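# Remove bike from floor rack and park on kickstand

## Task

Get the bike out of the floor rack (which is loose, not anchored) and leave it standing on its own kickstand, touching no wall, furniture, loose object or the rack itself. Then release it and back the robot away. It fails if the bike falls or ends tilted, and it does not count if the bike only stays put because the robot holds it.

## Robot and tools

ROBOT. A Hello Robot Stretch 3 with a single arm: a two-wheel differential base (0.33 m long, 0.34 m wide), a lift on a vertical mast, and a telescoping arm that reaches out to the robot's RIGHT side, ending in a wrist (yaw, pitch, roll) and a gripper. The base cannot slide sideways, so to move the gripper forward or back you drive the base. Turning in place pivots about the point between the drive wheels, 0.05 m behind the front edge. With the arm in and the wrist folded, a spin sweeps a circle of radius 0.28 m; an unfolded, level wrist reaches past it.

FRAMES. Base frame: origin on the floor between the drive wheels, x forward, y left, z up. hand_pose is reported in this frame, at the point where closed fingertips meet. The odometry frame is the base frame as it was at the start; heading runs -3.142 to 3.142, left positive.

execute_actions(actions): a list of actions run in order; an empty list just returns the current state and images. Each action is {"robot": ..., "steps": n, "until": ...}. steps is 1 to 450 control steps at 30 per second (default 1); {"steps": n} alone waits. "robot" is one command, a queue (list of up to 8 commands and {"pause_s": s} waits, s at most 15, run one after another), or {"stop": true} to brake everything and clear the queue. A command may contain:
- "base": exactly one of {"translate_m": d} (drive straight d metres, forward positive, |d| at most 1) or {"rotate_rad": d} (spin d radians, counter-clockwise/left positive, |d| at most 3.2). Both are offsets relative to where the base is when that command begins.
- "joints": a single dict for the one arm, naming any of these joints with absolute target values (unnamed joints keep their current goal): lift_m 0 to 1.1 (arm height on mast, m); arm_m 0 to 0.52 (extension, m); wrist_yaw_rad -1.345 to 4.42 (0 along the arm, positive toward the robot's front, 3.0 folded over the base); wrist_pitch_rad -1.57 to 0.451 (0 level, negative tips fingers down); wrist_roll_rad -2.911 to 2.911 (0 fingers side by side); gripper_m -0.089 to 0.179 (wider when higher; actual fingertip gap is about 0.007 m smaller when nearly shut, 0.025 m smaller when wide, zero below 0.007); head_pan_rad -3.953 to 1.73 (0 forward, positive left, -1.57 faces along the arm); head_tilt_rad -1.53 to 0.419 (negative looks down).
- "contact_limits": {"arm_m": e}, effort percent 1 to 100 at which the arm motion halts; lower is gentler, too low halts at once. It applies until the next arm_m command.
Base and joint motions in one command start together and keep running across later actions. A new command overrides at once and discards any older queue. "until" ends an action early when all its conditions hold, e.g. {"robot": {"status": "ended"}} (nothing moving, queue not running), or comparisons like {"lift_m": [">", 0.3]} or {"base_status": ["!=", "moving"]}; {"any": {"status": "ended"}} fires when any one motion ends. Any invalid value rejects the whole call.

zoom_image(camera, region): camera is head_camera, nav_camera or wrist_camera; region [x0, y0, x1, y1] in image pixels from the top-left, at most 504 by 504. Returns a finer view of that camera's latest image.

finished_scene(scene): ends the current scene given its number, after the last command has been held; irreversible. Let every motion finish first, since anything still moving gets braked.

RESULTS. base_status shows progress as (moved of goal). joint_goals, joint_status, measured_speeds, motor_effort (percent, with peak in brackets, biased and noisy), refusals, queue (idle/running/done/dropped/stopped), queue_left. Status words: moving, done, off_target (resting short of goal, may still push), contact_stop (lift or arm hit something and went slack), time_out, stopped, torque_fault (a wrist servo shut off for 10 s and goes limp). Lines starting "refused:", "dropped:" or "replaced:" explain rejected goals, abandoned queues, or how a superseded motion ended. "robot.on_its_own" flags goals changed by the robot, slack or off joints, efforts outside rest (a sign of pushing or load), and base_tilt lean. lidar_m: 12 distances from the base origin in 30-degree sectors, first straight ahead, then counter-clockwise (4th left, 7th behind, 10th right), in a plane 0.17 m up. wrist_depth_mm and head_depth_mm: 7x7 grids of depth in mm. Cameras: head_camera and nav_camera move with head pan/tilt; wrist_camera rides on the gripper.

SPEED. Full base speed (0.30 m/s, 1.9 rad/s) only with the arm stowed: lift_m under 0.30, arm_m under 0.03, wrist_yaw_rad over 2.54; otherwise 0.10 m/s and 0.63 rad/s.

GRIPPING. Close to a value below the object's width to grip; release by opening at least 0.02 beyond where the fingers touched. Neither the reading nor done proves a hold. Squeezing too hard triggers a stall guard and the object can slip.

CAUTIONS. Fold or unfold the wrist only with lift_m 0.32 to 0.95, wrist_pitch_rad -0.4 and roll near 0; once folded the lift may drop to 0.25. With yaw under -0.4 keep pitch at -0.5 or below. Pushing on something rigid with the gripper above roughly 0.45 m can tip the robot before the contact stop; a repeat push after a contact_stop is worse. Driving while holding or hooking a fixed object, or snagging furniture (especially reversing), can tip it: reverse the last move in small steps, pull the gripper free, and lower lift to about 0.2 if still leaning. Avoid drops, slams, hard hits, long wrist strain, and knowing the rack is loose, avoid dragging or toppling it. Finish quickly: less robot time is better.

Each tool is called after "Request:" as name(argument=value, ...) on one line, values as JSON.

## Session

Request:
execute_actions(actions=[])

Scene clock: 0.00 s.
robot.base_odometry: x=+0.000 y=+0.000 heading=+0.000 (m, m, rad; robot's odometry frame)
robot.turned_by_wheels: +0.000 (rad since the last result)
robot.turned_by_imu: +0.000 (rad since the last result)
robot.base_tilt: forward=-2.5 right=-1.3 (deg)
robot.lidar_m: 1.21 2.12 2.25 2.63 4.02 2.23 1.68 1.62 1.13 0.85 0.82 0.86
robot.head_depth_mm: 1045 1049 1047 1048 1046 1052 1056 / 1204 1205 1204 1209 1209 1206 1209 / 1413 1414 1420 1423 1421 1422 1431 / 1715 1715 1718 1726 1728 1733 1732 / 1965 2121 2131 2167 2161 2186 1994 / 1968 2071 2081 2072 2102 2120 2060 / 1922 1949 1982 1999 1998 2017 1980
robot.base_status: not_commanded
robot.joint_positions: lift_m=+0.486 arm_m=+0.001 wrist_yaw_rad=+2.851 wrist_pitch_rad=-0.332 wrist_roll_rad=-0.011 gripper_m=+0.037 head_pan_rad=-0.015 head_tilt_rad=+0.005
robot.joint_goals: lift_m=+0.486 arm_m=+0.001 wrist_yaw_rad=+2.851 wrist_pitch_rad=-0.332 wrist_roll_rad=-0.011 gripper_m=+0.037 head_pan_rad=-0.015 head_tilt_rad=+0.005
robot.joint_status: lift_m=not_commanded arm_m=not_commanded wrist_yaw_rad=not_commanded wrist_pitch_rad=not_commanded wrist_roll_rad=not_commanded gripper_m=not_commanded head_pan_rad=not_commanded head_tilt_rad=not_commanded
robot.measured_speeds: translate_m=+0.000 rotate_rad=+0.000 lift_m=+0.000 arm_m=+0.000 wrist_yaw_rad=+0.000 wrist_pitch_rad=+0.000 wrist_roll_rad=+0.000 head_pan_rad=+0.000 head_tilt_rad=+0.000
robot: refusals=0 queue=idle queue_left=0
robot.motor_effort: left_wheel=+1 right_wheel=+0 lift_m=+30 arm_m=+0 wrist_yaw_rad=+1 wrist_pitch_rad=+4 wrist_roll_rad=+0 gripper_m=-1 head_pan_rad=-1 head_tilt_rad=+2 (%)
robot.hand_pose: x=+0.0459 y=+0.0787 z=+0.5185 quat_wxyz=(+0.217, +0.703, +0.016, +0.677) (m; robot's base frame)
robot.wrist_depth_mm: - - - - - - - / - - - - - - - / - - - - - - - / - - - - - - - / 970 - - 946 - 942 966 / 797 - 794 797 801 781 778 / 679 670 659 659 655 653 663
pictures: head_camera (sideways: a quarter turn clockwise sets it upright), nav_camera (sideways: a quarter turn counterclockwise sets it upright), wrist_camera
Images, in order (width x height): head_camera 896x504, nav_camera 672x504, wrist_camera 644x364.

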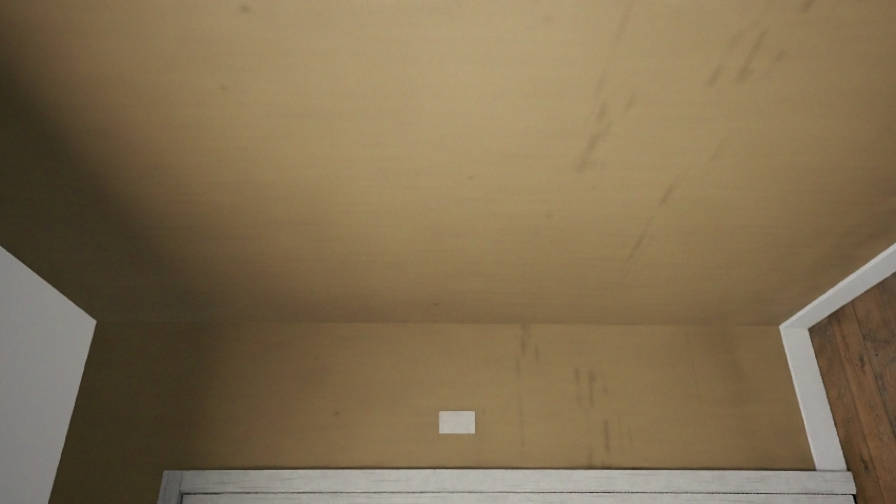

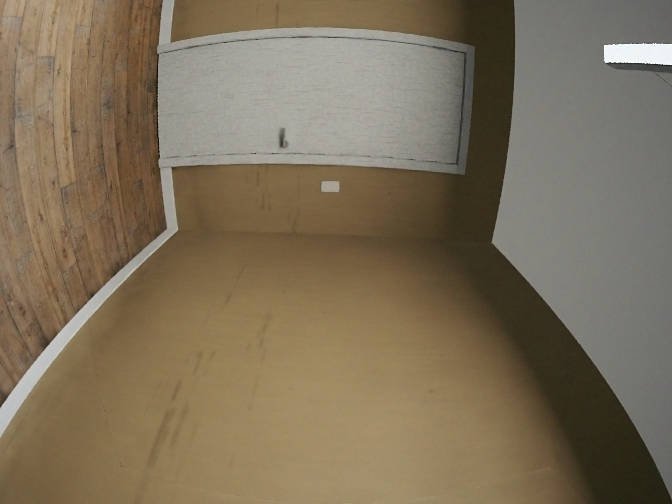

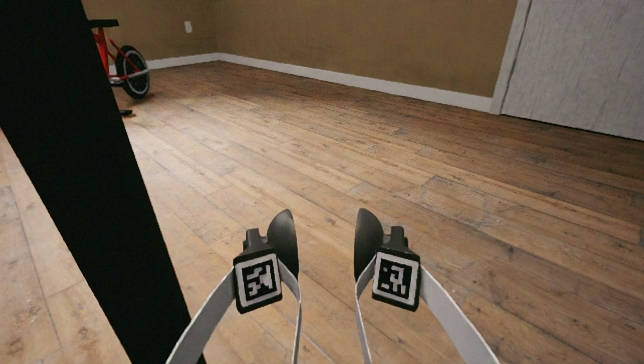

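Request:
execute_actions(actions=[{"robot":{"base":{"rotate_rad":2.1},"joints":{"head_tilt_rad":-0.5,"head_pan_rad":0}},"steps":450,"until":{"robot":{"status":"ended"}}}])

Scene clock: 4.40 s.
robot.base_odometry: x=+0.000 y=+0.000 heading=+2.100 (m, m, rad; robot's odometry frame)
robot.turned_by_wheels: +2.100 (rad since the last result)
robot.turned_by_imu: +2.105 (rad since the last result)
robot.base_tilt: forward=-2.4 right=-1.2 (deg)
robot.lidar_m: 2.06 2.27 1.68 1.62 1.15 0.85 0.82 0.85 1.19 2.12 2.23 2.66
robot.head_depth_mm: 3245 3504 3530 2536 1892 1513 1267 / 3242 3547 2636 2437 1888 1512 1267 / 3251 3543 3738 2302 1883 1514 1267 / 3269 3564 3783 2536 1890 1514 1263 / 3294 3574 3778 2527 1892 1515 1265 / 3296 3609 3787 2527 1894 1518 1266 / 3292 3621 3734 2514 1895 1517 1264
robot.base_status: done (rotate_rad +2.0999 of +2.1000)
robot.joint_positions: lift_m=+0.486 arm_m=+0.001 wrist_yaw_rad=+2.851 wrist_pitch_rad=-0.332 wrist_roll_rad=-0.011 gripper_m=+0.037 head_pan_rad=-0.007 head_tilt_rad=-0.494
robot.joint_goals: lift_m=+0.486 arm_m=+0.001 wrist_yaw_rad=+2.851 wrist_pitch_rad=-0.332 wrist_roll_rad=-0.011 gripper_m=+0.037 head_pan_rad=+0.000 head_tilt_rad=-0.500
robot.joint_status: lift_m=not_commanded arm_m=not_commanded wrist_yaw_rad=not_commanded wrist_pitch_rad=not_commanded wrist_roll_rad=not_commanded gripper_m=not_commanded head_pan_rad=done head_tilt_rad=done
robot.measured_speeds: translate_m=+0.000 rotate_rad=+0.000 lift_m=+0.000 arm_m=+0.000 wrist_yaw_rad=+0.000 wrist_pitch_rad=+0.000 wrist_roll_rad=+0.000 head_pan_rad=+0.000 head_tilt_rad=+0.000
robot: refusals=0 queue=done queue_left=0
robot.motor_effort: left_wheel=-2(7) right_wheel=+3(8) lift_m=+30(30) arm_m=+0(0) wrist_yaw_rad=+1(0) wrist_pitch_rad=+4(5) wrist_roll_rad=+0(0) gripper_m=+0(0) head_pan_rad=+5(8) head_tilt_rad=-3(21) (%)
robot.hand_pose: x=+0.0459 y=+0.0787 z=+0.5185 quat_wxyz=(+0.217, +0.703, +0.016, +0.677) (m; robot's base frame)
robot.wrist_depth_mm: - - - - - - - / - - - - - - - / - - - - - - - / - - - - - - - / 971 - - 944 - 921 921 / 778 - 794 777 796 767 752 / 683 666 660 647 660 668 658
pictures: head_camera (sideways: a quarter turn clockwise sets it upright), nav_camera (sideways: a quarter turn counterclockwise sets it upright), wrist_camera
Images, in order (width x height): head_camera 896x504, nav_camera 672x504, wrist_camera 644x364.

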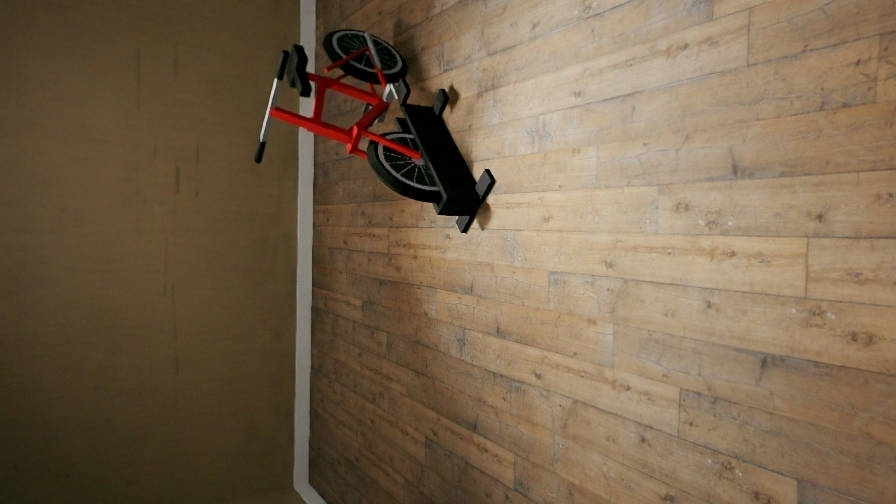

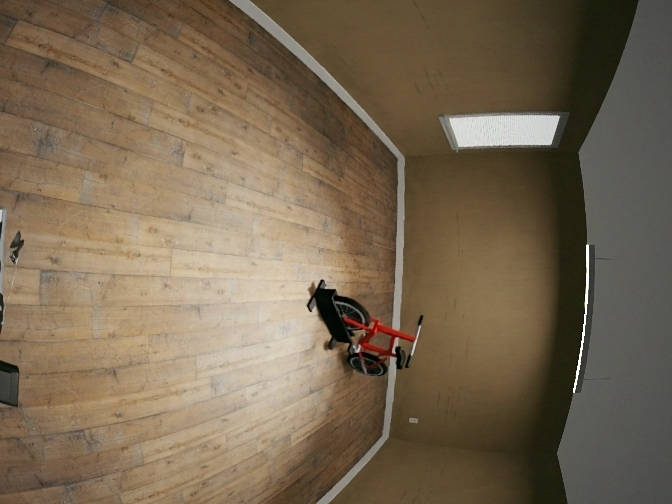

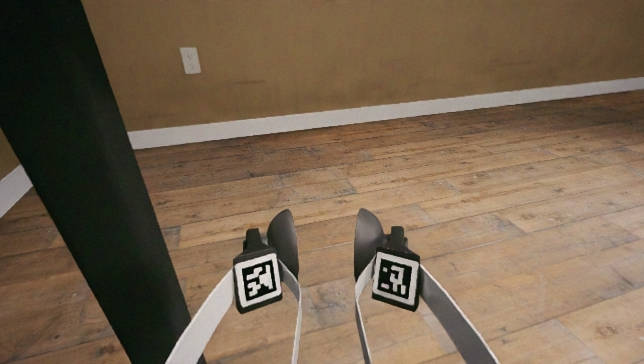

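Request:
zoom_image(camera="head_camera", region=[230,10,520,250])

Region (230, 10, 520, 250) of head_camera's 896x504 image, scaled by 1.738, with more detail than that image has; it fills the top 417 rows of this view, and the rest is white.

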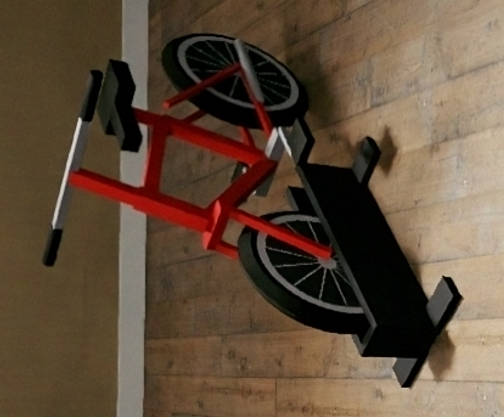

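Request:
execute_actions(actions=[{"robot":[{"joints":{"lift_m":0.28},"base":{"rotate_rad":-0.56}},{"base":{"translate_m":1}},{"base":{"translate_m":1}},{"base":{"translate_m":0.35}},{"base":{"rotate_rad":2.88},"joints":{"head_pan_rad":-1.57,"head_tilt_rad":-0.95}}],"steps":450,"until":{"robot":{"status":"ended"}}},{"steps":300,"until":{"robot":{"status":"ended"}}}])

Scene clock: 23.53 s.
robot.base_odometry: x=+0.072 y=+2.349 heading=-1.863 (m, m, rad; robot's odometry frame)
robot.turned_by_wheels: +2.320 (rad since the last result)
robot.turned_by_imu: +2.324 (rad since the last result)
robot.base_tilt: forward=-2.5 right=-1.3 (deg)
robot.lidar_m: 3.17 2.83 2.06 1.13 0.95 0.95 1.07 1.75 0.81 0.77 0.87 1.06
robot.head_depth_mm: 1922 2022 1752 1522 1344 1201 1095 / 2085 2068 1756 1348 1348 1201 1120 / 2277 2077 1764 1263 1341 1215 - / 2390 2087 1054 1440 1343 1222 - / 2538 2084 1649 1445 1345 1208 1093 / 2536 2087 1763 1320 1351 1206 1091 / 2543 2019 1132 1298 1346 1207 1093
robot.base_status: done (rotate_rad +2.8799 of +2.8800)
robot.joint_positions: lift_m=+0.280 arm_m=+0.001 wrist_yaw_rad=+2.851 wrist_pitch_rad=-0.332 wrist_roll_rad=-0.011 gripper_m=+0.037 head_pan_rad=-1.563 head_tilt_rad=-0.938
robot.joint_goals: lift_m=+0.280 arm_m=+0.001 wrist_yaw_rad=+2.851 wrist_pitch_rad=-0.332 wrist_roll_rad=-0.011 gripper_m=+0.037 head_pan_rad=-1.570 head_tilt_rad=-0.950
robot.joint_status: lift_m=done arm_m=not_commanded wrist_yaw_rad=not_commanded wrist_pitch_rad=not_commanded wrist_roll_rad=not_commanded gripper_m=not_commanded head_pan_rad=done head_tilt_rad=done
robot.measured_speeds: translate_m=+0.000 rotate_rad=+0.000 lift_m=+0.000 arm_m=+0.000 wrist_yaw_rad=+0.000 wrist_pitch_rad=+0.000 wrist_roll_rad=+0.000 head_pan_rad=+0.000 head_tilt_rad=+0.000
robot: refusals=0 queue=done queue_left=0
robot.motor_effort: left_wheel=-2(13) right_wheel=+3(14) lift_m=+27(31) arm_m=-1(1) wrist_yaw_rad=+0(1) wrist_pitch_rad=+4(5) wrist_roll_rad=+0(0) gripper_m=+0(1) head_pan_rad=-5(53) head_tilt_rad=-4(23) (%)
robot.hand_pose: x=+0.0459 y=+0.0786 z=+0.3125 quat_wxyz=(+0.217, +0.703, +0.016, +0.677) (m; robot's base frame)
robot.wrist_depth_mm: - 973 - - - - - / - - - - - - - / - - - - - - - / 766 825 849 837 834 835 805 / 654 - 672 662 674 655 626 / 538 - 531 529 534 519 527 / 453 - - 452 453 447 442
pictures: head_camera (sideways: a quarter turn clockwise sets it upright), nav_camera (sideways: a quarter turn counterclockwise sets it upright), wrist_camera
Images, in order (width x height): head_camera 896x504, nav_camera 672x504, wrist_camera 644x364.

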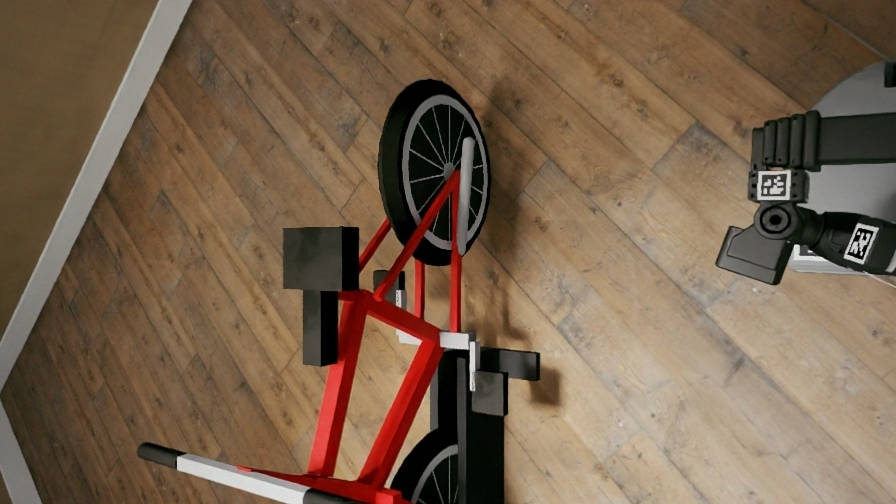

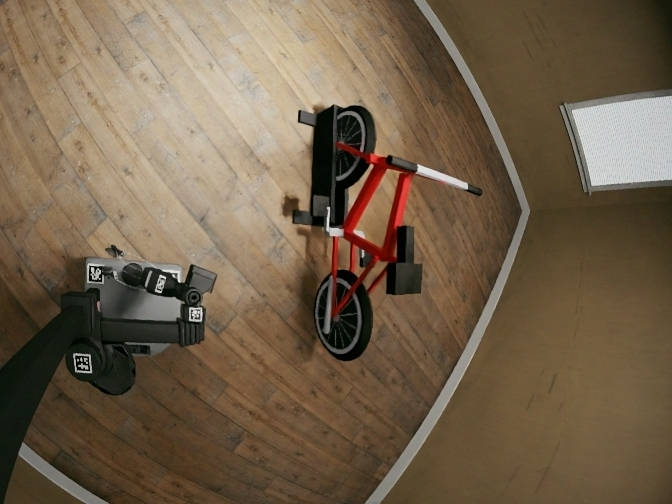

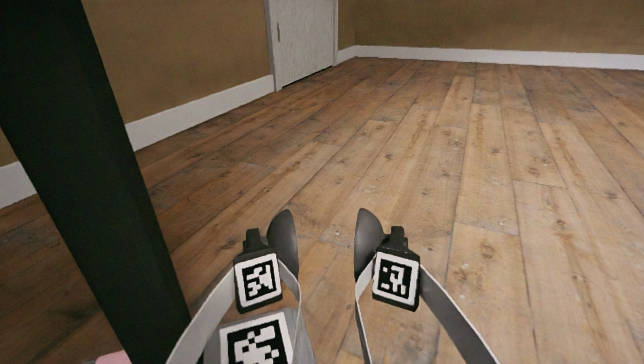

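Request:
execute_actions(actions=[{"robot":[{"joints":{"lift_m":0.36,"wrist_pitch_rad":-0.4}},{"joints":{"wrist_yaw_rad":0,"gripper_m":0.0}},{"joints":{"wrist_pitch_rad":0,"lift_m":0.17},"base":{"translate_m":-0.1}}],"steps":450,"until":{"robot":{"status":"ended"}}}])

Scene clock: 30.03 s.
robot.base_odometry: x=+0.101 y=+2.445 heading=-1.863 (m, m, rad; robot's odometry frame)
robot.turned_by_wheels: +0.000 (rad since the last result)
robot.turned_by_imu: -0.001 (rad since the last result)
robot.base_tilt: forward=-2.4 right=-1.2 (deg)
robot.lidar_m: 3.25 2.90 1.89 1.05 0.88 0.87 0.99 1.62 1.86 0.78 0.93 1.07
robot.head_depth_mm: 1858 2019 1762 1520 1340 1202 1092 / 2006 2076 1762 1490 1344 1204 1120 / 2195 2074 1766 1301 1348 1203 - / 2356 2082 1762 1268 1340 1220 1109 / 2457 2084 1030 1471 1346 1207 1091 / 2556 2075 1091 1388 1348 1206 1091 / 2553 2077 1694 1325 1345 1202 1093
robot.base_status: done (translate_m -0.1000 of -0.1000)
robot.joint_positions: lift_m=+0.170 arm_m=+0.001 wrist_yaw_rad=+0.002 wrist_pitch_rad=-0.022 wrist_roll_rad=-0.011 gripper_m=+0.000 head_pan_rad=-1.563 head_tilt_rad=-0.938
robot.joint_goals: lift_m=+0.170 arm_m=+0.001 wrist_yaw_rad=+0.000 wrist_pitch_rad=+0.000 wrist_roll_rad=-0.011 gripper_m=+0.000 head_pan_rad=-1.570 head_tilt_rad=-0.950
robot.joint_status: lift_m=done arm_m=not_commanded wrist_yaw_rad=done wrist_pitch_rad=done wrist_roll_rad=not_commanded gripper_m=done head_pan_rad=done head_tilt_rad=done
robot.measured_speeds: translate_m=+0.000 rotate_rad=+0.000 lift_m=+0.000 arm_m=+0.000 wrist_yaw_rad=+0.000 wrist_pitch_rad=+0.000 wrist_roll_rad=+0.000 head_pan_rad=+0.000 head_tilt_rad=+0.000
robot: refusals=0 queue=done queue_left=0
robot.motor_effort: left_wheel=-2(8) right_wheel=+3(6) lift_m=+27(34) arm_m=-1(1) wrist_yaw_rad=-1(1) wrist_pitch_rad=+7(8) wrist_roll_rad=+0(0) gripper_m=-2(82) head_pan_rad=-4(4) head_tilt_rad=-4(4) (%)
robot.hand_pose: x=-0.0210 y=-0.4016 z=+0.2790 quat_wxyz=(+0.711, +0.009, -0.703, -0.008) (m; robot's base frame)
robot.wrist_depth_mm: - 488 - - - - - / - - - - - - - / 540 - - 528 - - - / - 536 534 533 557 - - / 507 766 575 507 745 851 871 / 537 605 632 - 643 611 618 / 475 500 485 486 482 483 476
pictures: head_camera (sideways: a quarter turn clockwise sets it upright), nav_camera (sideways: a quarter turn counterclockwise sets it upright), wrist_camera
Images, in order (width x height): head_camera 896x504, nav_camera 672x504, wrist_camera 644x364.

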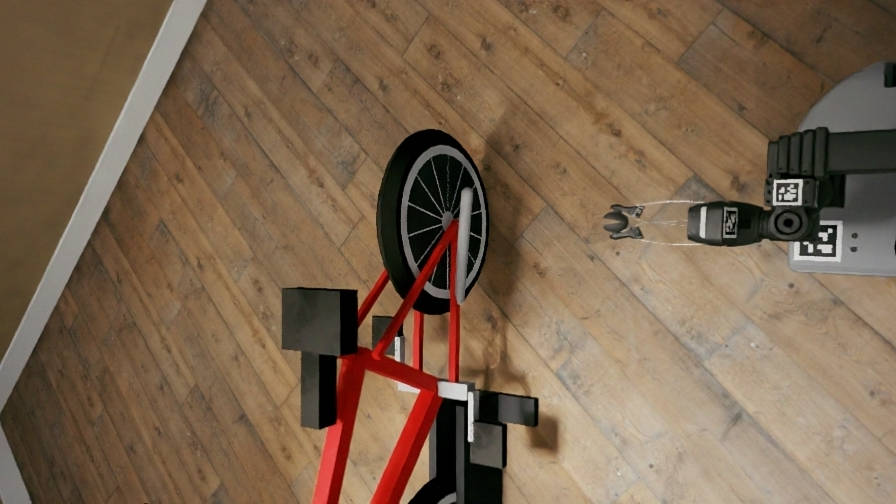

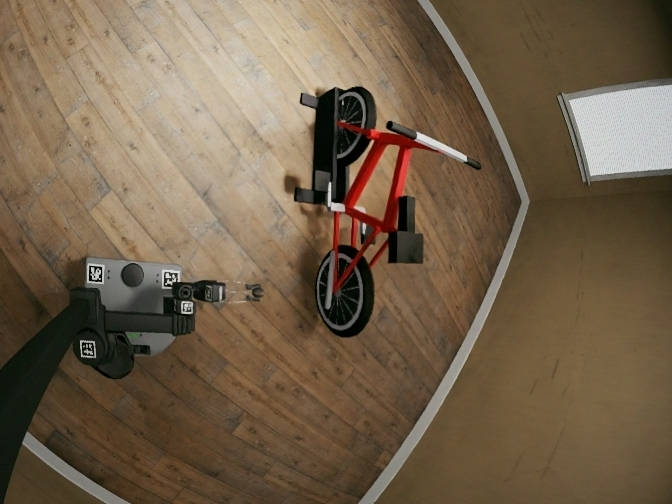

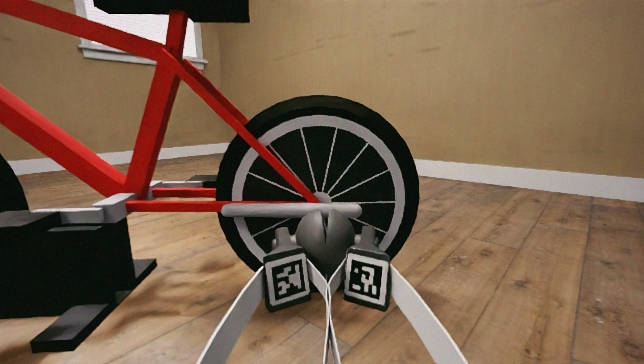

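Request:
execute_actions(actions=[{"robot":{"joints":{"arm_m":0.24,"lift_m":0.145},"base":{"translate_m":-0.02}},"steps":450,"until":{"robot":{"status":"ended"}}}])

Scene clock: 32.97 s.
robot.base_odometry: x=+0.107 y=+2.464 heading=-1.863 (m, m, rad; robot's odometry frame)
robot.turned_by_wheels: +0.000 (rad since the last result)
robot.turned_by_imu: +0.000 (rad since the last result)
robot.base_tilt: forward=-2.4 right=-1.2 (deg)
robot.lidar_m: 3.28 2.92 1.86 1.03 0.86 0.86 0.97 1.58 1.85 0.78 0.93 1.07
robot.head_depth_mm: 1846 1998 1761 1524 1337 1206 1088 / 2001 2062 1759 1521 1341 1200 1118 / 2189 2068 1751 1299 1365 1198 - / 2339 2088 1767 1265 1346 1206 1125 / 2460 2085 1052 1466 1351 1206 1093 / 2528 2089 1089 1443 1347 1206 1090 / 2557 2085 1693 1326 1346 1208 1096
robot.base_status: done (translate_m -0.0200 of -0.0200)
robot.joint_positions: lift_m=+0.145 arm_m=+0.240 wrist_yaw_rad=+0.001 wrist_pitch_rad=-0.022 wrist_roll_rad=-0.011 gripper_m=+0.000 head_pan_rad=-1.563 head_tilt_rad=-0.938
robot.joint_goals: lift_m=+0.145 arm_m=+0.240 wrist_yaw_rad=+0.000 wrist_pitch_rad=+0.000 wrist_roll_rad=-0.011 gripper_m=+0.000 head_pan_rad=-1.570 head_tilt_rad=-0.950
robot.joint_status: lift_m=done arm_m=done wrist_yaw_rad=done wrist_pitch_rad=done wrist_roll_rad=not_commanded gripper_m=done head_pan_rad=done head_tilt_rad=done
robot.measured_speeds: translate_m=+0.000 rotate_rad=+0.000 lift_m=+0.000 arm_m=+0.000 wrist_yaw_rad=+0.000 wrist_pitch_rad=+0.000 wrist_roll_rad=+0.000 head_pan_rad=+0.000 head_tilt_rad=+0.000
robot: refusals=0 queue=done queue_left=0
robot.motor_effort: left_wheel=-2(8) right_wheel=+3(3) lift_m=+27(27) arm_m=+5(7) wrist_yaw_rad=+0(1) wrist_pitch_rad=+7(8) wrist_roll_rad=+0(0) gripper_m=-3(2) head_pan_rad=-4(3) head_tilt_rad=-4(5) (%)
robot.hand_pose: x=-0.0213 y=-0.6403 z=+0.2542 quat_wxyz=(+0.711, +0.008, -0.703, -0.008) (m; robot's base frame)
robot.wrist_depth_mm: 279 - - - - - - / - - 286 285 - - - / - - 287 294 300 - - / - 295 296 304 308 - - / 359 304 301 309 320 816 797 / 565 326 321 - 334 576 576 / 452 435 337 342 352 450 444
pictures: head_camera (sideways: a quarter turn clockwise sets it upright), nav_camera (sideways: a quarter turn counterclockwise sets it upright), wrist_camera
Images, in order (width x height): head_camera 896x504, nav_camera 672x504, wrist_camera 644x364.

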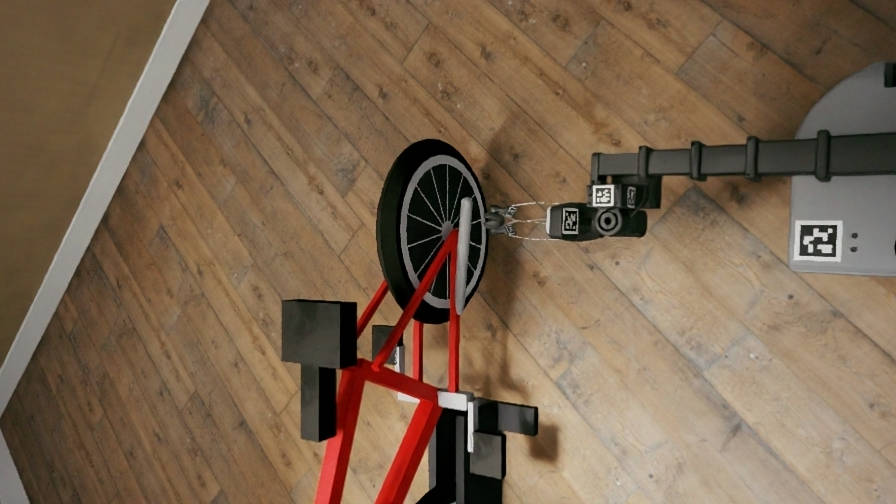

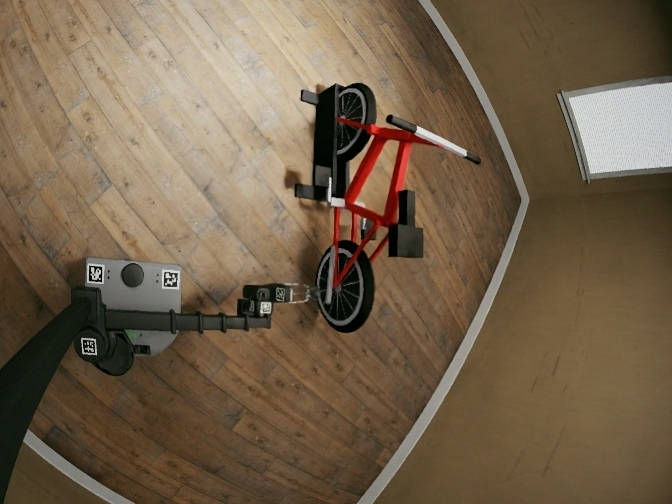

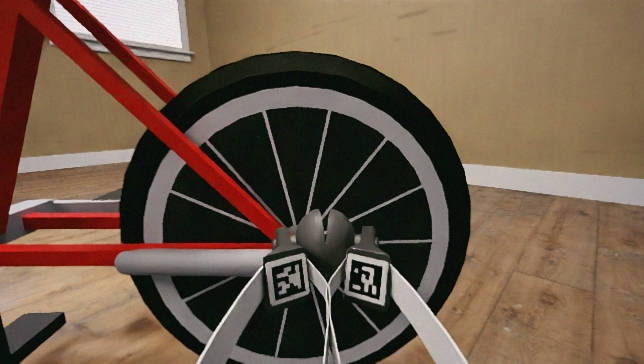

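Request:
execute_actions(actions=[{"robot":{"joints":{"arm_m":0.32},"contact_limits":{"arm_m":20}},"steps":450,"until":{"robot":{"status":"ended"}}},{"robot":{"joints":{"lift_m":0.08}},"steps":450,"until":{"robot":{"status":"ended"}}}])

Scene clock: 36.17 s.
robot.base_odometry: x=+0.107 y=+2.464 heading=-1.863 (m, m, rad; robot's odometry frame)
robot.turned_by_wheels: +0.000 (rad since the last result)
robot.turned_by_imu: +0.000 (rad since the last result)
robot.base_tilt: forward=-2.3 right=-1.2 (deg)
robot.lidar_m: 3.27 2.91 1.86 1.03 0.86 0.86 0.97 1.59 1.86 0.78 0.94 1.07
robot.head_depth_mm: 1844 1998 1760 1527 1341 1198 1091 / 1998 2072 1759 1523 1344 1203 1120 / 2170 2082 1765 1311 1368 1206 - / 2349 2074 1761 1272 1335 1204 1122 / 2468 2080 1185 1446 1348 1202 1092 / 2542 2089 1102 1418 1348 1203 1097 / 2543 2081 1695 1322 1348 1207 1090
robot.base_status: done (translate_m -0.0200 of -0.0200)
robot.joint_positions: lift_m=+0.080 arm_m=+0.320 wrist_yaw_rad=+0.000 wrist_pitch_rad=+0.066 wrist_roll_rad=-0.011 gripper_m=+0.000 head_pan_rad=-1.563 head_tilt_rad=-0.938
robot.joint_goals: lift_m=+0.080 arm_m=+0.320 wrist_yaw_rad=+0.000 wrist_pitch_rad=+0.000 wrist_roll_rad=-0.011 gripper_m=+0.000 head_pan_rad=-1.570 head_tilt_rad=-0.950
robot.joint_status: lift_m=done arm_m=done wrist_yaw_rad=done wrist_pitch_rad=done wrist_roll_rad=not_commanded gripper_m=done head_pan_rad=done head_tilt_rad=done
robot.measured_speeds: translate_m=+0.000 rotate_rad=+0.000 lift_m=+0.000 arm_m=+0.000 wrist_yaw_rad=+0.000 wrist_pitch_rad=+0.000 wrist_roll_rad=+0.000 head_pan_rad=+0.000 head_tilt_rad=+0.000
robot: refusals=0 queue=done queue_left=0
robot.on_its_own: wrist_pitch_rad is at rest, and its effort (-24) is outside its rest range (-20 to +32)
robot.motor_effort: left_wheel=-3(3) right_wheel=+4(4) lift_m=+19(27) arm_m=+5(5) wrist_yaw_rad=+1(1) wrist_pitch_rad=-24(25) wrist_roll_rad=+0(0) gripper_m=-2(1) head_pan_rad=-4(3) head_tilt_rad=-4(4) (%)
robot.contact_limits: arm_m 20 (drawing in: default 26, maximum 42; extending or still: default 36, maximum 59)
robot.hand_pose: x=-0.0216 y=-0.7219 z=+0.2121 quat_wxyz=(+0.711, -0.023, -0.702, +0.023) (m; robot's base frame)
robot.wrist_depth_mm: 267 - 215 217 - - - / - 214 216 219 224 - - / - 215 220 225 228 - - / 323 221 223 228 230 238 - / 221 222 207 - 236 240 877 / 228 231 231 - 240 258 555 / 408 232 238 243 245 394 415
pictures: head_camera (sideways: a quarter turn clockwise sets it upright), nav_camera (sideways: a quarter turn counterclockwise sets it upright), wrist_camera
Images, in order (width x height): head_camera 896x504, nav_camera 672x504, wrist_camera 644x364.

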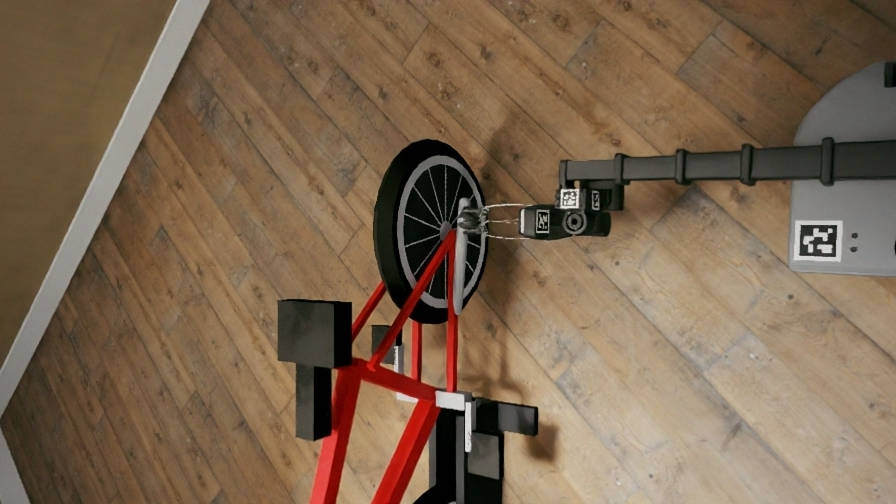

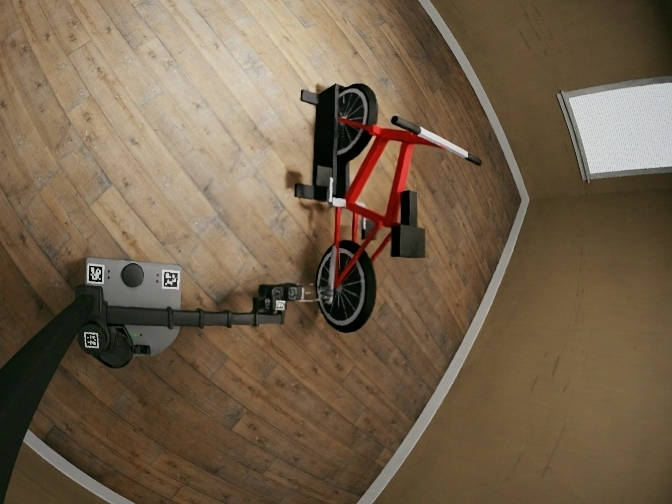

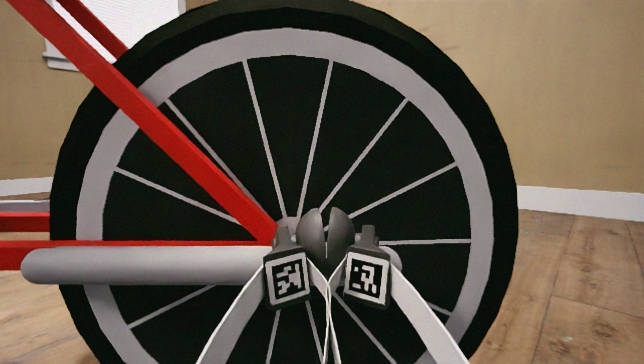

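Request:
execute_actions(actions=[{"robot":[{"joints":{"lift_m":0.125}},{"joints":{"arm_m":0.305},"base":{"translate_m":-0.025}},{"joints":{"lift_m":0.06}}],"steps":450,"until":{"robot":{"status":"ended"}}}])

Scene clock: 40.13 s.
robot.base_odometry: x=+0.114 y=+2.488 heading=-1.863 (m, m, rad; robot's odometry frame)
robot.turned_by_wheels: +0.000 (rad since the last result)
robot.turned_by_imu: +0.000 (rad since the last result)
robot.base_tilt: forward=-2.3 right=-1.3 (deg)
robot.lidar_m: 3.28 2.94 1.79 1.01 0.85 0.84 0.95 1.56 1.84 0.78 0.83 1.07
robot.head_depth_mm: 1823 1983 1760 1527 1340 1202 1090 / 2003 2062 1747 1520 1344 1203 1118 / 2162 2072 1765 1372 1391 1202 - / 2330 2072 1747 1268 1342 1209 1120 / 2457 2071 1652 1440 1349 1205 1090 / 2524 2088 1103 1447 1340 1202 1092 / 2539 2090 1684 1325 1349 1205 1094
robot.base_status: done (translate_m -0.0250 of -0.0250)
robot.joint_positions: lift_m=+0.060 arm_m=+0.305 wrist_yaw_rad=+0.000 wrist_pitch_rad=-0.015 wrist_roll_rad=-0.011 gripper_m=+0.000 head_pan_rad=-1.563 head_tilt_rad=-0.938
robot.joint_goals: lift_m=+0.060 arm_m=+0.305 wrist_yaw_rad=+0.000 wrist_pitch_rad=+0.000 wrist_roll_rad=-0.011 gripper_m=+0.000 head_pan_rad=-1.570 head_tilt_rad=-0.950
robot.joint_status: lift_m=done arm_m=done wrist_yaw_rad=done wrist_pitch_rad=done wrist_roll_rad=not_commanded gripper_m=done head_pan_rad=done head_tilt_rad=done
robot.measured_speeds: translate_m=+0.000 rotate_rad=+0.000 lift_m=+0.000 arm_m=+0.000 wrist_yaw_rad=+0.000 wrist_pitch_rad=+0.000 wrist_roll_rad=+0.000 head_pan_rad=+0.000 head_tilt_rad=+0.000
robot: refusals=0 queue=done queue_left=0
robot.motor_effort: left_wheel=-2(7) right_wheel=+3(5) lift_m=+27(34) arm_m=-4(4) wrist_yaw_rad=+1(1) wrist_pitch_rad=+5(24) wrist_roll_rad=+0(0) gripper_m=-2(2) head_pan_rad=-4(4) head_tilt_rad=-5(4) (%)
robot.hand_pose: x=-0.0216 y=-0.7062 z=+0.1709 quat_wxyz=(+0.711, +0.005, -0.703, -0.006) (m; robot's base frame)
robot.wrist_depth_mm: - 213 217 220 225 - - / 220 219 225 229 231 - - / 226 226 231 235 238 - - / 197 194 192 190 246 912 - / 246 243 246 - 256 597 610 / 421 250 253 - 282 431 420 / 345 305 267 270 316 330 330
pictures: head_camera (sideways: a quarter turn clockwise sets it upright), nav_camera (sideways: a quarter turn counterclockwise sets it upright), wrist_camera
Images, in order (width x height): head_camera 896x504, nav_camera 672x504, wrist_camera 644x364.

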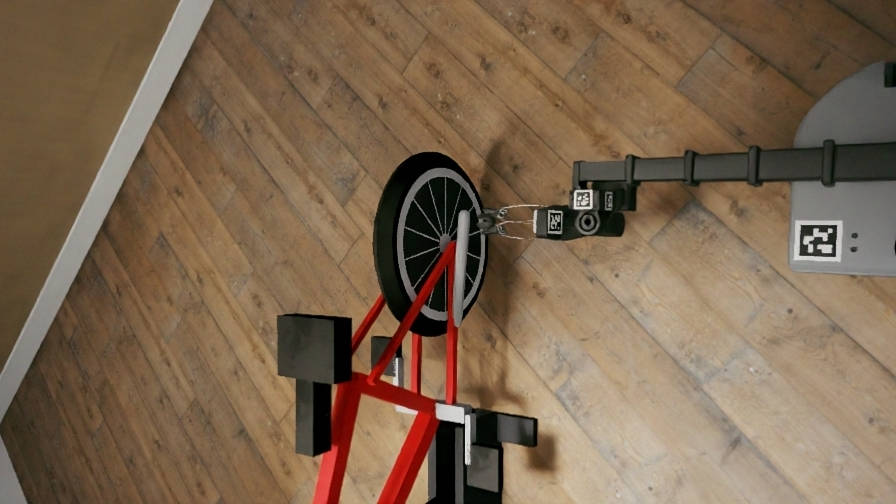

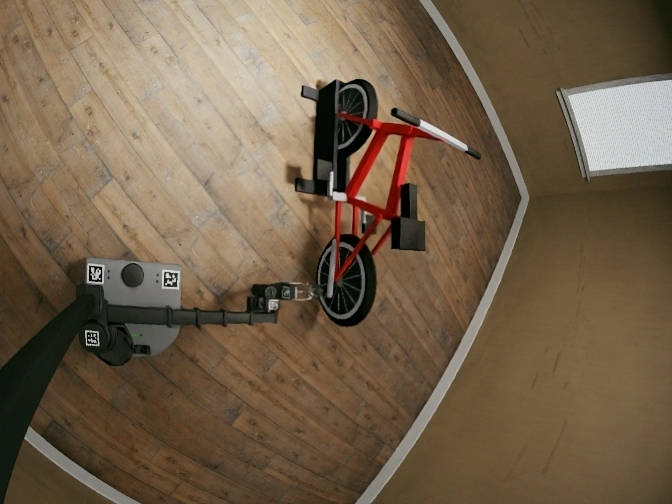

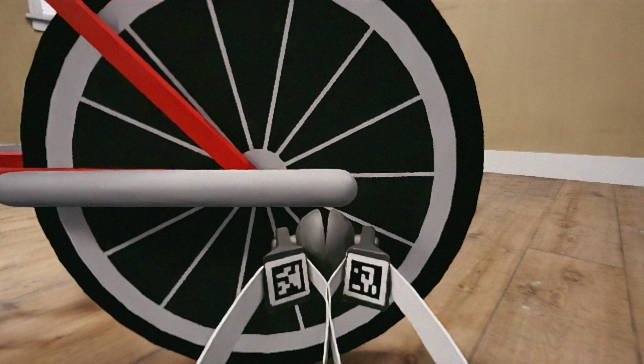

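Request:
execute_actions(actions=[{"robot":[{"joints":{"lift_m":0.14}},{"joints":{"arm_m":0.345}},{"joints":{"lift_m":0.05,"wrist_pitch_rad":-0.05}}],"steps":450,"until":{"robot":{"status":"ended"}}}])

Scene clock: 43.80 s.
robot.base_odometry: x=+0.114 y=+2.488 heading=-1.863 (m, m, rad; robot's odometry frame)
robot.turned_by_wheels: +0.000 (rad since the last result)
robot.turned_by_imu: +0.000 (rad since the last result)
robot.base_tilt: forward=-2.4 right=-1.2 (deg)
robot.lidar_m: 3.30 2.93 1.79 1.01 0.84 0.84 0.95 1.56 1.84 0.78 0.83 1.07
robot.head_depth_mm: 1841 1983 1745 1526 1348 1197 1090 / 1985 2082 1759 1522 1340 1205 1119 / 2162 2080 1753 1371 1321 1203 - / 2325 2080 1757 1271 1325 1201 1120 / 2471 2096 1654 1444 1345 1206 1092 / 2541 2081 1107 1446 1343 1207 1092 / 2530 2093 1692 1323 1353 1211 1096
robot.base_status: done (translate_m -0.0250 of -0.0250)
robot.joint_positions: lift_m=+0.105 arm_m=+0.345 wrist_yaw_rad=+0.000 wrist_pitch_rad=+0.014 wrist_roll_rad=-0.011 gripper_m=+0.000 head_pan_rad=-1.563 head_tilt_rad=-0.939
robot.joint_goals: lift_m=+0.105 arm_m=+0.345 wrist_yaw_rad=+0.000 wrist_pitch_rad=-0.050 wrist_roll_rad=-0.011 gripper_m=+0.000 head_pan_rad=-1.570 head_tilt_rad=-0.950
robot.joint_status: lift_m=contact_stop arm_m=done wrist_yaw_rad=done wrist_pitch_rad=off_target wrist_roll_rad=not_commanded gripper_m=done head_pan_rad=done head_tilt_rad=done
robot.measured_speeds: translate_m=+0.000 rotate_rad=+0.000 lift_m=+0.003 arm_m=+0.000 wrist_yaw_rad=+0.000 wrist_pitch_rad=+0.000 wrist_roll_rad=+0.000 head_pan_rad=+0.000 head_tilt_rad=+0.000
robot: refusals=0 queue=dropped queue_left=0
robot.on_its_own: lift_m is slack since a contact_stop, until your next command for it (your +0.050 is given up); wrist_pitch_rad is at rest, and its effort (-23) is outside its rest range (-20 to +32)
robot.motor_effort: left_wheel=-3(3) right_wheel=+4(4) lift_m=+26(34) arm_m=+5(3) wrist_yaw_rad=+0(1) wrist_pitch_rad=-23(30) wrist_roll_rad=+0(0) gripper_m=-2(1) head_pan_rad=-4(4) head_tilt_rad=-4(5) (%)
robot.hand_pose: x=-0.0216 y=-0.7461 z=+0.2233 quat_wxyz=(+0.711, -0.005, -0.703, +0.004) (m; robot's base frame)
robot.wrist_depth_mm: - 186 186 190 - - - / 187 188 190 193 197 - - / 173 192 195 199 203 - - / 195 181 200 202 208 - - / 199 202 205 206 214 685 788 / 168 167 166 - 219 492 538 / 211 214 218 221 225 394 412
pictures: head_camera (sideways: a quarter turn clockwise sets it upright), nav_camera (sideways: a quarter turn counterclockwise sets it upright), wrist_camera
Images, in order (width x height): head_camera 896x504, nav_camera 672x504, wrist_camera 644x364.

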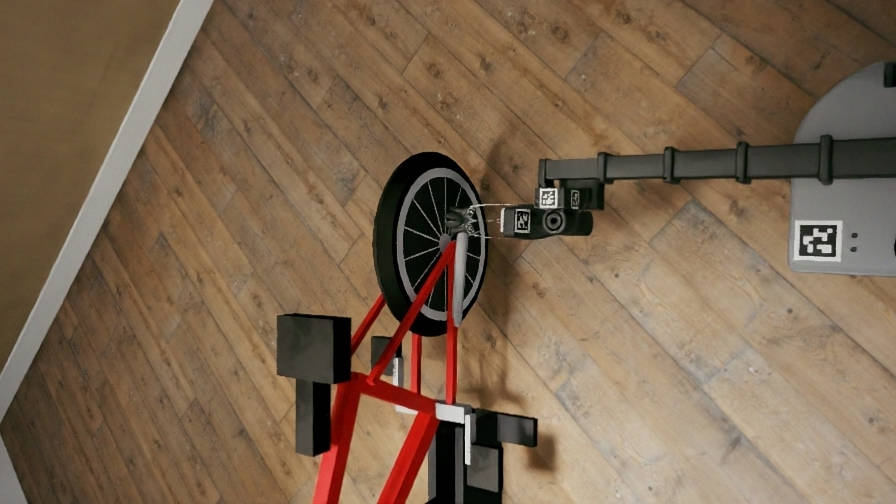

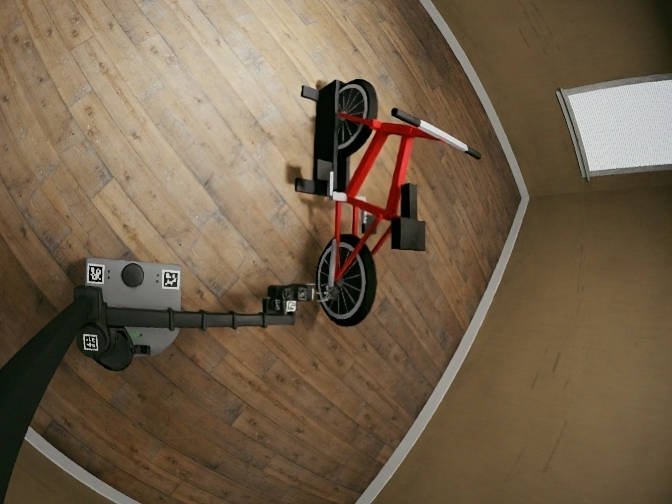

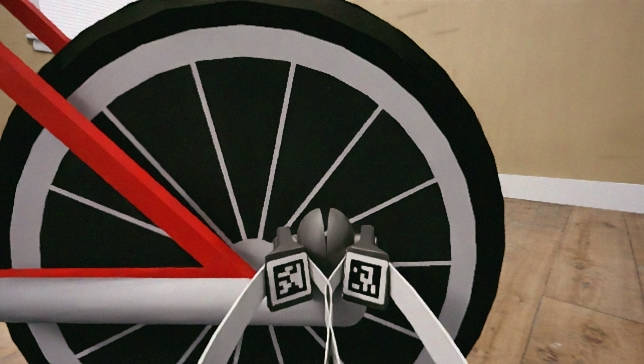

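Request:
execute_actions(actions=[{"robot":{"joints":{"lift_m":0.10,"wrist_pitch_rad":-0.35}},"steps":45}])

Scene clock: 45.40 s.
robot.base_odometry: x=+0.114 y=+2.488 heading=-1.863 (m, m, rad; robot's odometry frame)
robot.turned_by_wheels: +0.000 (rad since the last result)
robot.turned_by_imu: -0.010 (rad since the last result)
robot.base_tilt: forward=-2.9 right=-2.1 (deg)
robot.lidar_m: 3.29 2.93 1.84 1.01 0.84 0.84 0.94 1.52 1.84 0.72 0.82 1.06
robot.head_depth_mm: 1821 2017 1773 1530 1348 1206 1092 / 1974 2081 1790 1539 1348 1209 1123 / 2161 2119 1780 1430 1307 1210 - / 2359 2142 1794 1262 1336 1209 1129 / 2490 2131 1716 1457 1363 1212 1098 / 2639 2130 1172 1486 1359 1220 1098 / 2620 2144 1797 1335 1362 1219 1100
robot.base_status: done (translate_m -0.0250 of -0.0250)
robot.joint_positions: lift_m=+0.122 arm_m=+0.345 wrist_yaw_rad=+0.005 wrist_pitch_rad=-0.162 wrist_roll_rad=-0.011 gripper_m=+0.000 head_pan_rad=-1.563 head_tilt_rad=-0.939
robot.joint_goals: lift_m=+0.122 arm_m=+0.345 wrist_yaw_rad=+0.000 wrist_pitch_rad=-0.350 wrist_roll_rad=-0.011 gripper_m=+0.000 head_pan_rad=-1.570 head_tilt_rad=-0.950
robot.joint_status: lift_m=contact_stop arm_m=done wrist_yaw_rad=done wrist_pitch_rad=off_target wrist_roll_rad=not_commanded gripper_m=done head_pan_rad=done head_tilt_rad=done
robot.measured_speeds: translate_m=+0.000 rotate_rad=+0.000 lift_m=+0.014 arm_m=+0.000 wrist_yaw_rad=+0.000 wrist_pitch_rad=+0.000 wrist_roll_rad=+0.000 head_pan_rad=+0.000 head_tilt_rad=+0.000
robot: refusals=0 queue=dropped queue_left=0
robot.on_its_own: lift_m is slack since a contact_stop, until your next command for it (your +0.100 is given up)
robot.motor_effort: left_wheel=+0(3) right_wheel=+1(3) lift_m=+12(26) arm_m=+5(5) wrist_yaw_rad=-4(4) wrist_pitch_rad=-68(85) wrist_roll_rad=+0(0) gripper_m=-2(2) head_pan_rad=-5(4) head_tilt_rad=-4(4) (%)
robot.hand_pose: x=-0.0202 y=-0.7386 z=+0.1960 quat_wxyz=(+0.709, +0.059, -0.700, -0.055) (m; robot's base frame)
robot.wrist_depth_mm: 171 170 174 176 183 - 945 / 173 179 182 184 188 - - / 162 186 191 196 198 - - / 195 183 200 206 210 715 835 / 203 204 194 216 222 524 576 / 171 168 166 158 238 431 445 / 348 236 243 248 255 363 361
pictures: head_camera (sideways: a quarter turn clockwise sets it upright), nav_camera (sideways: a quarter turn counterclockwise sets it upright), wrist_camera
Images, in order (width x height): head_camera 896x504, nav_camera 672x504, wrist_camera 644x364.

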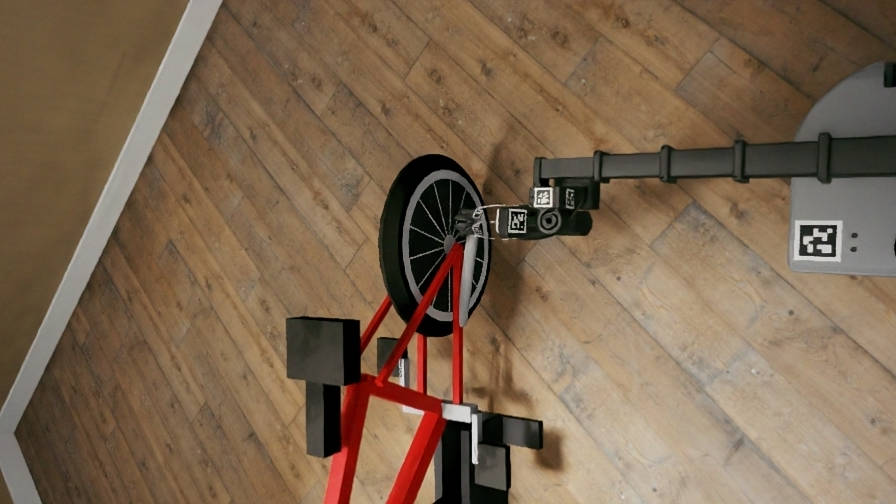

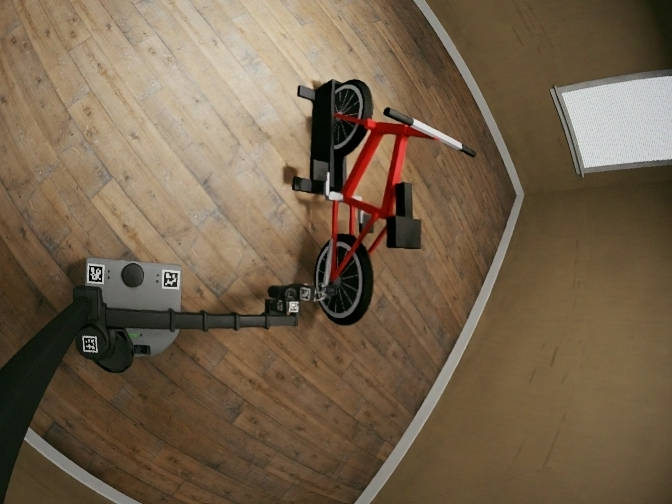

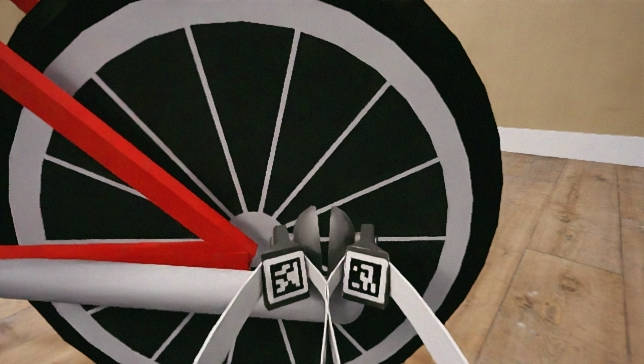

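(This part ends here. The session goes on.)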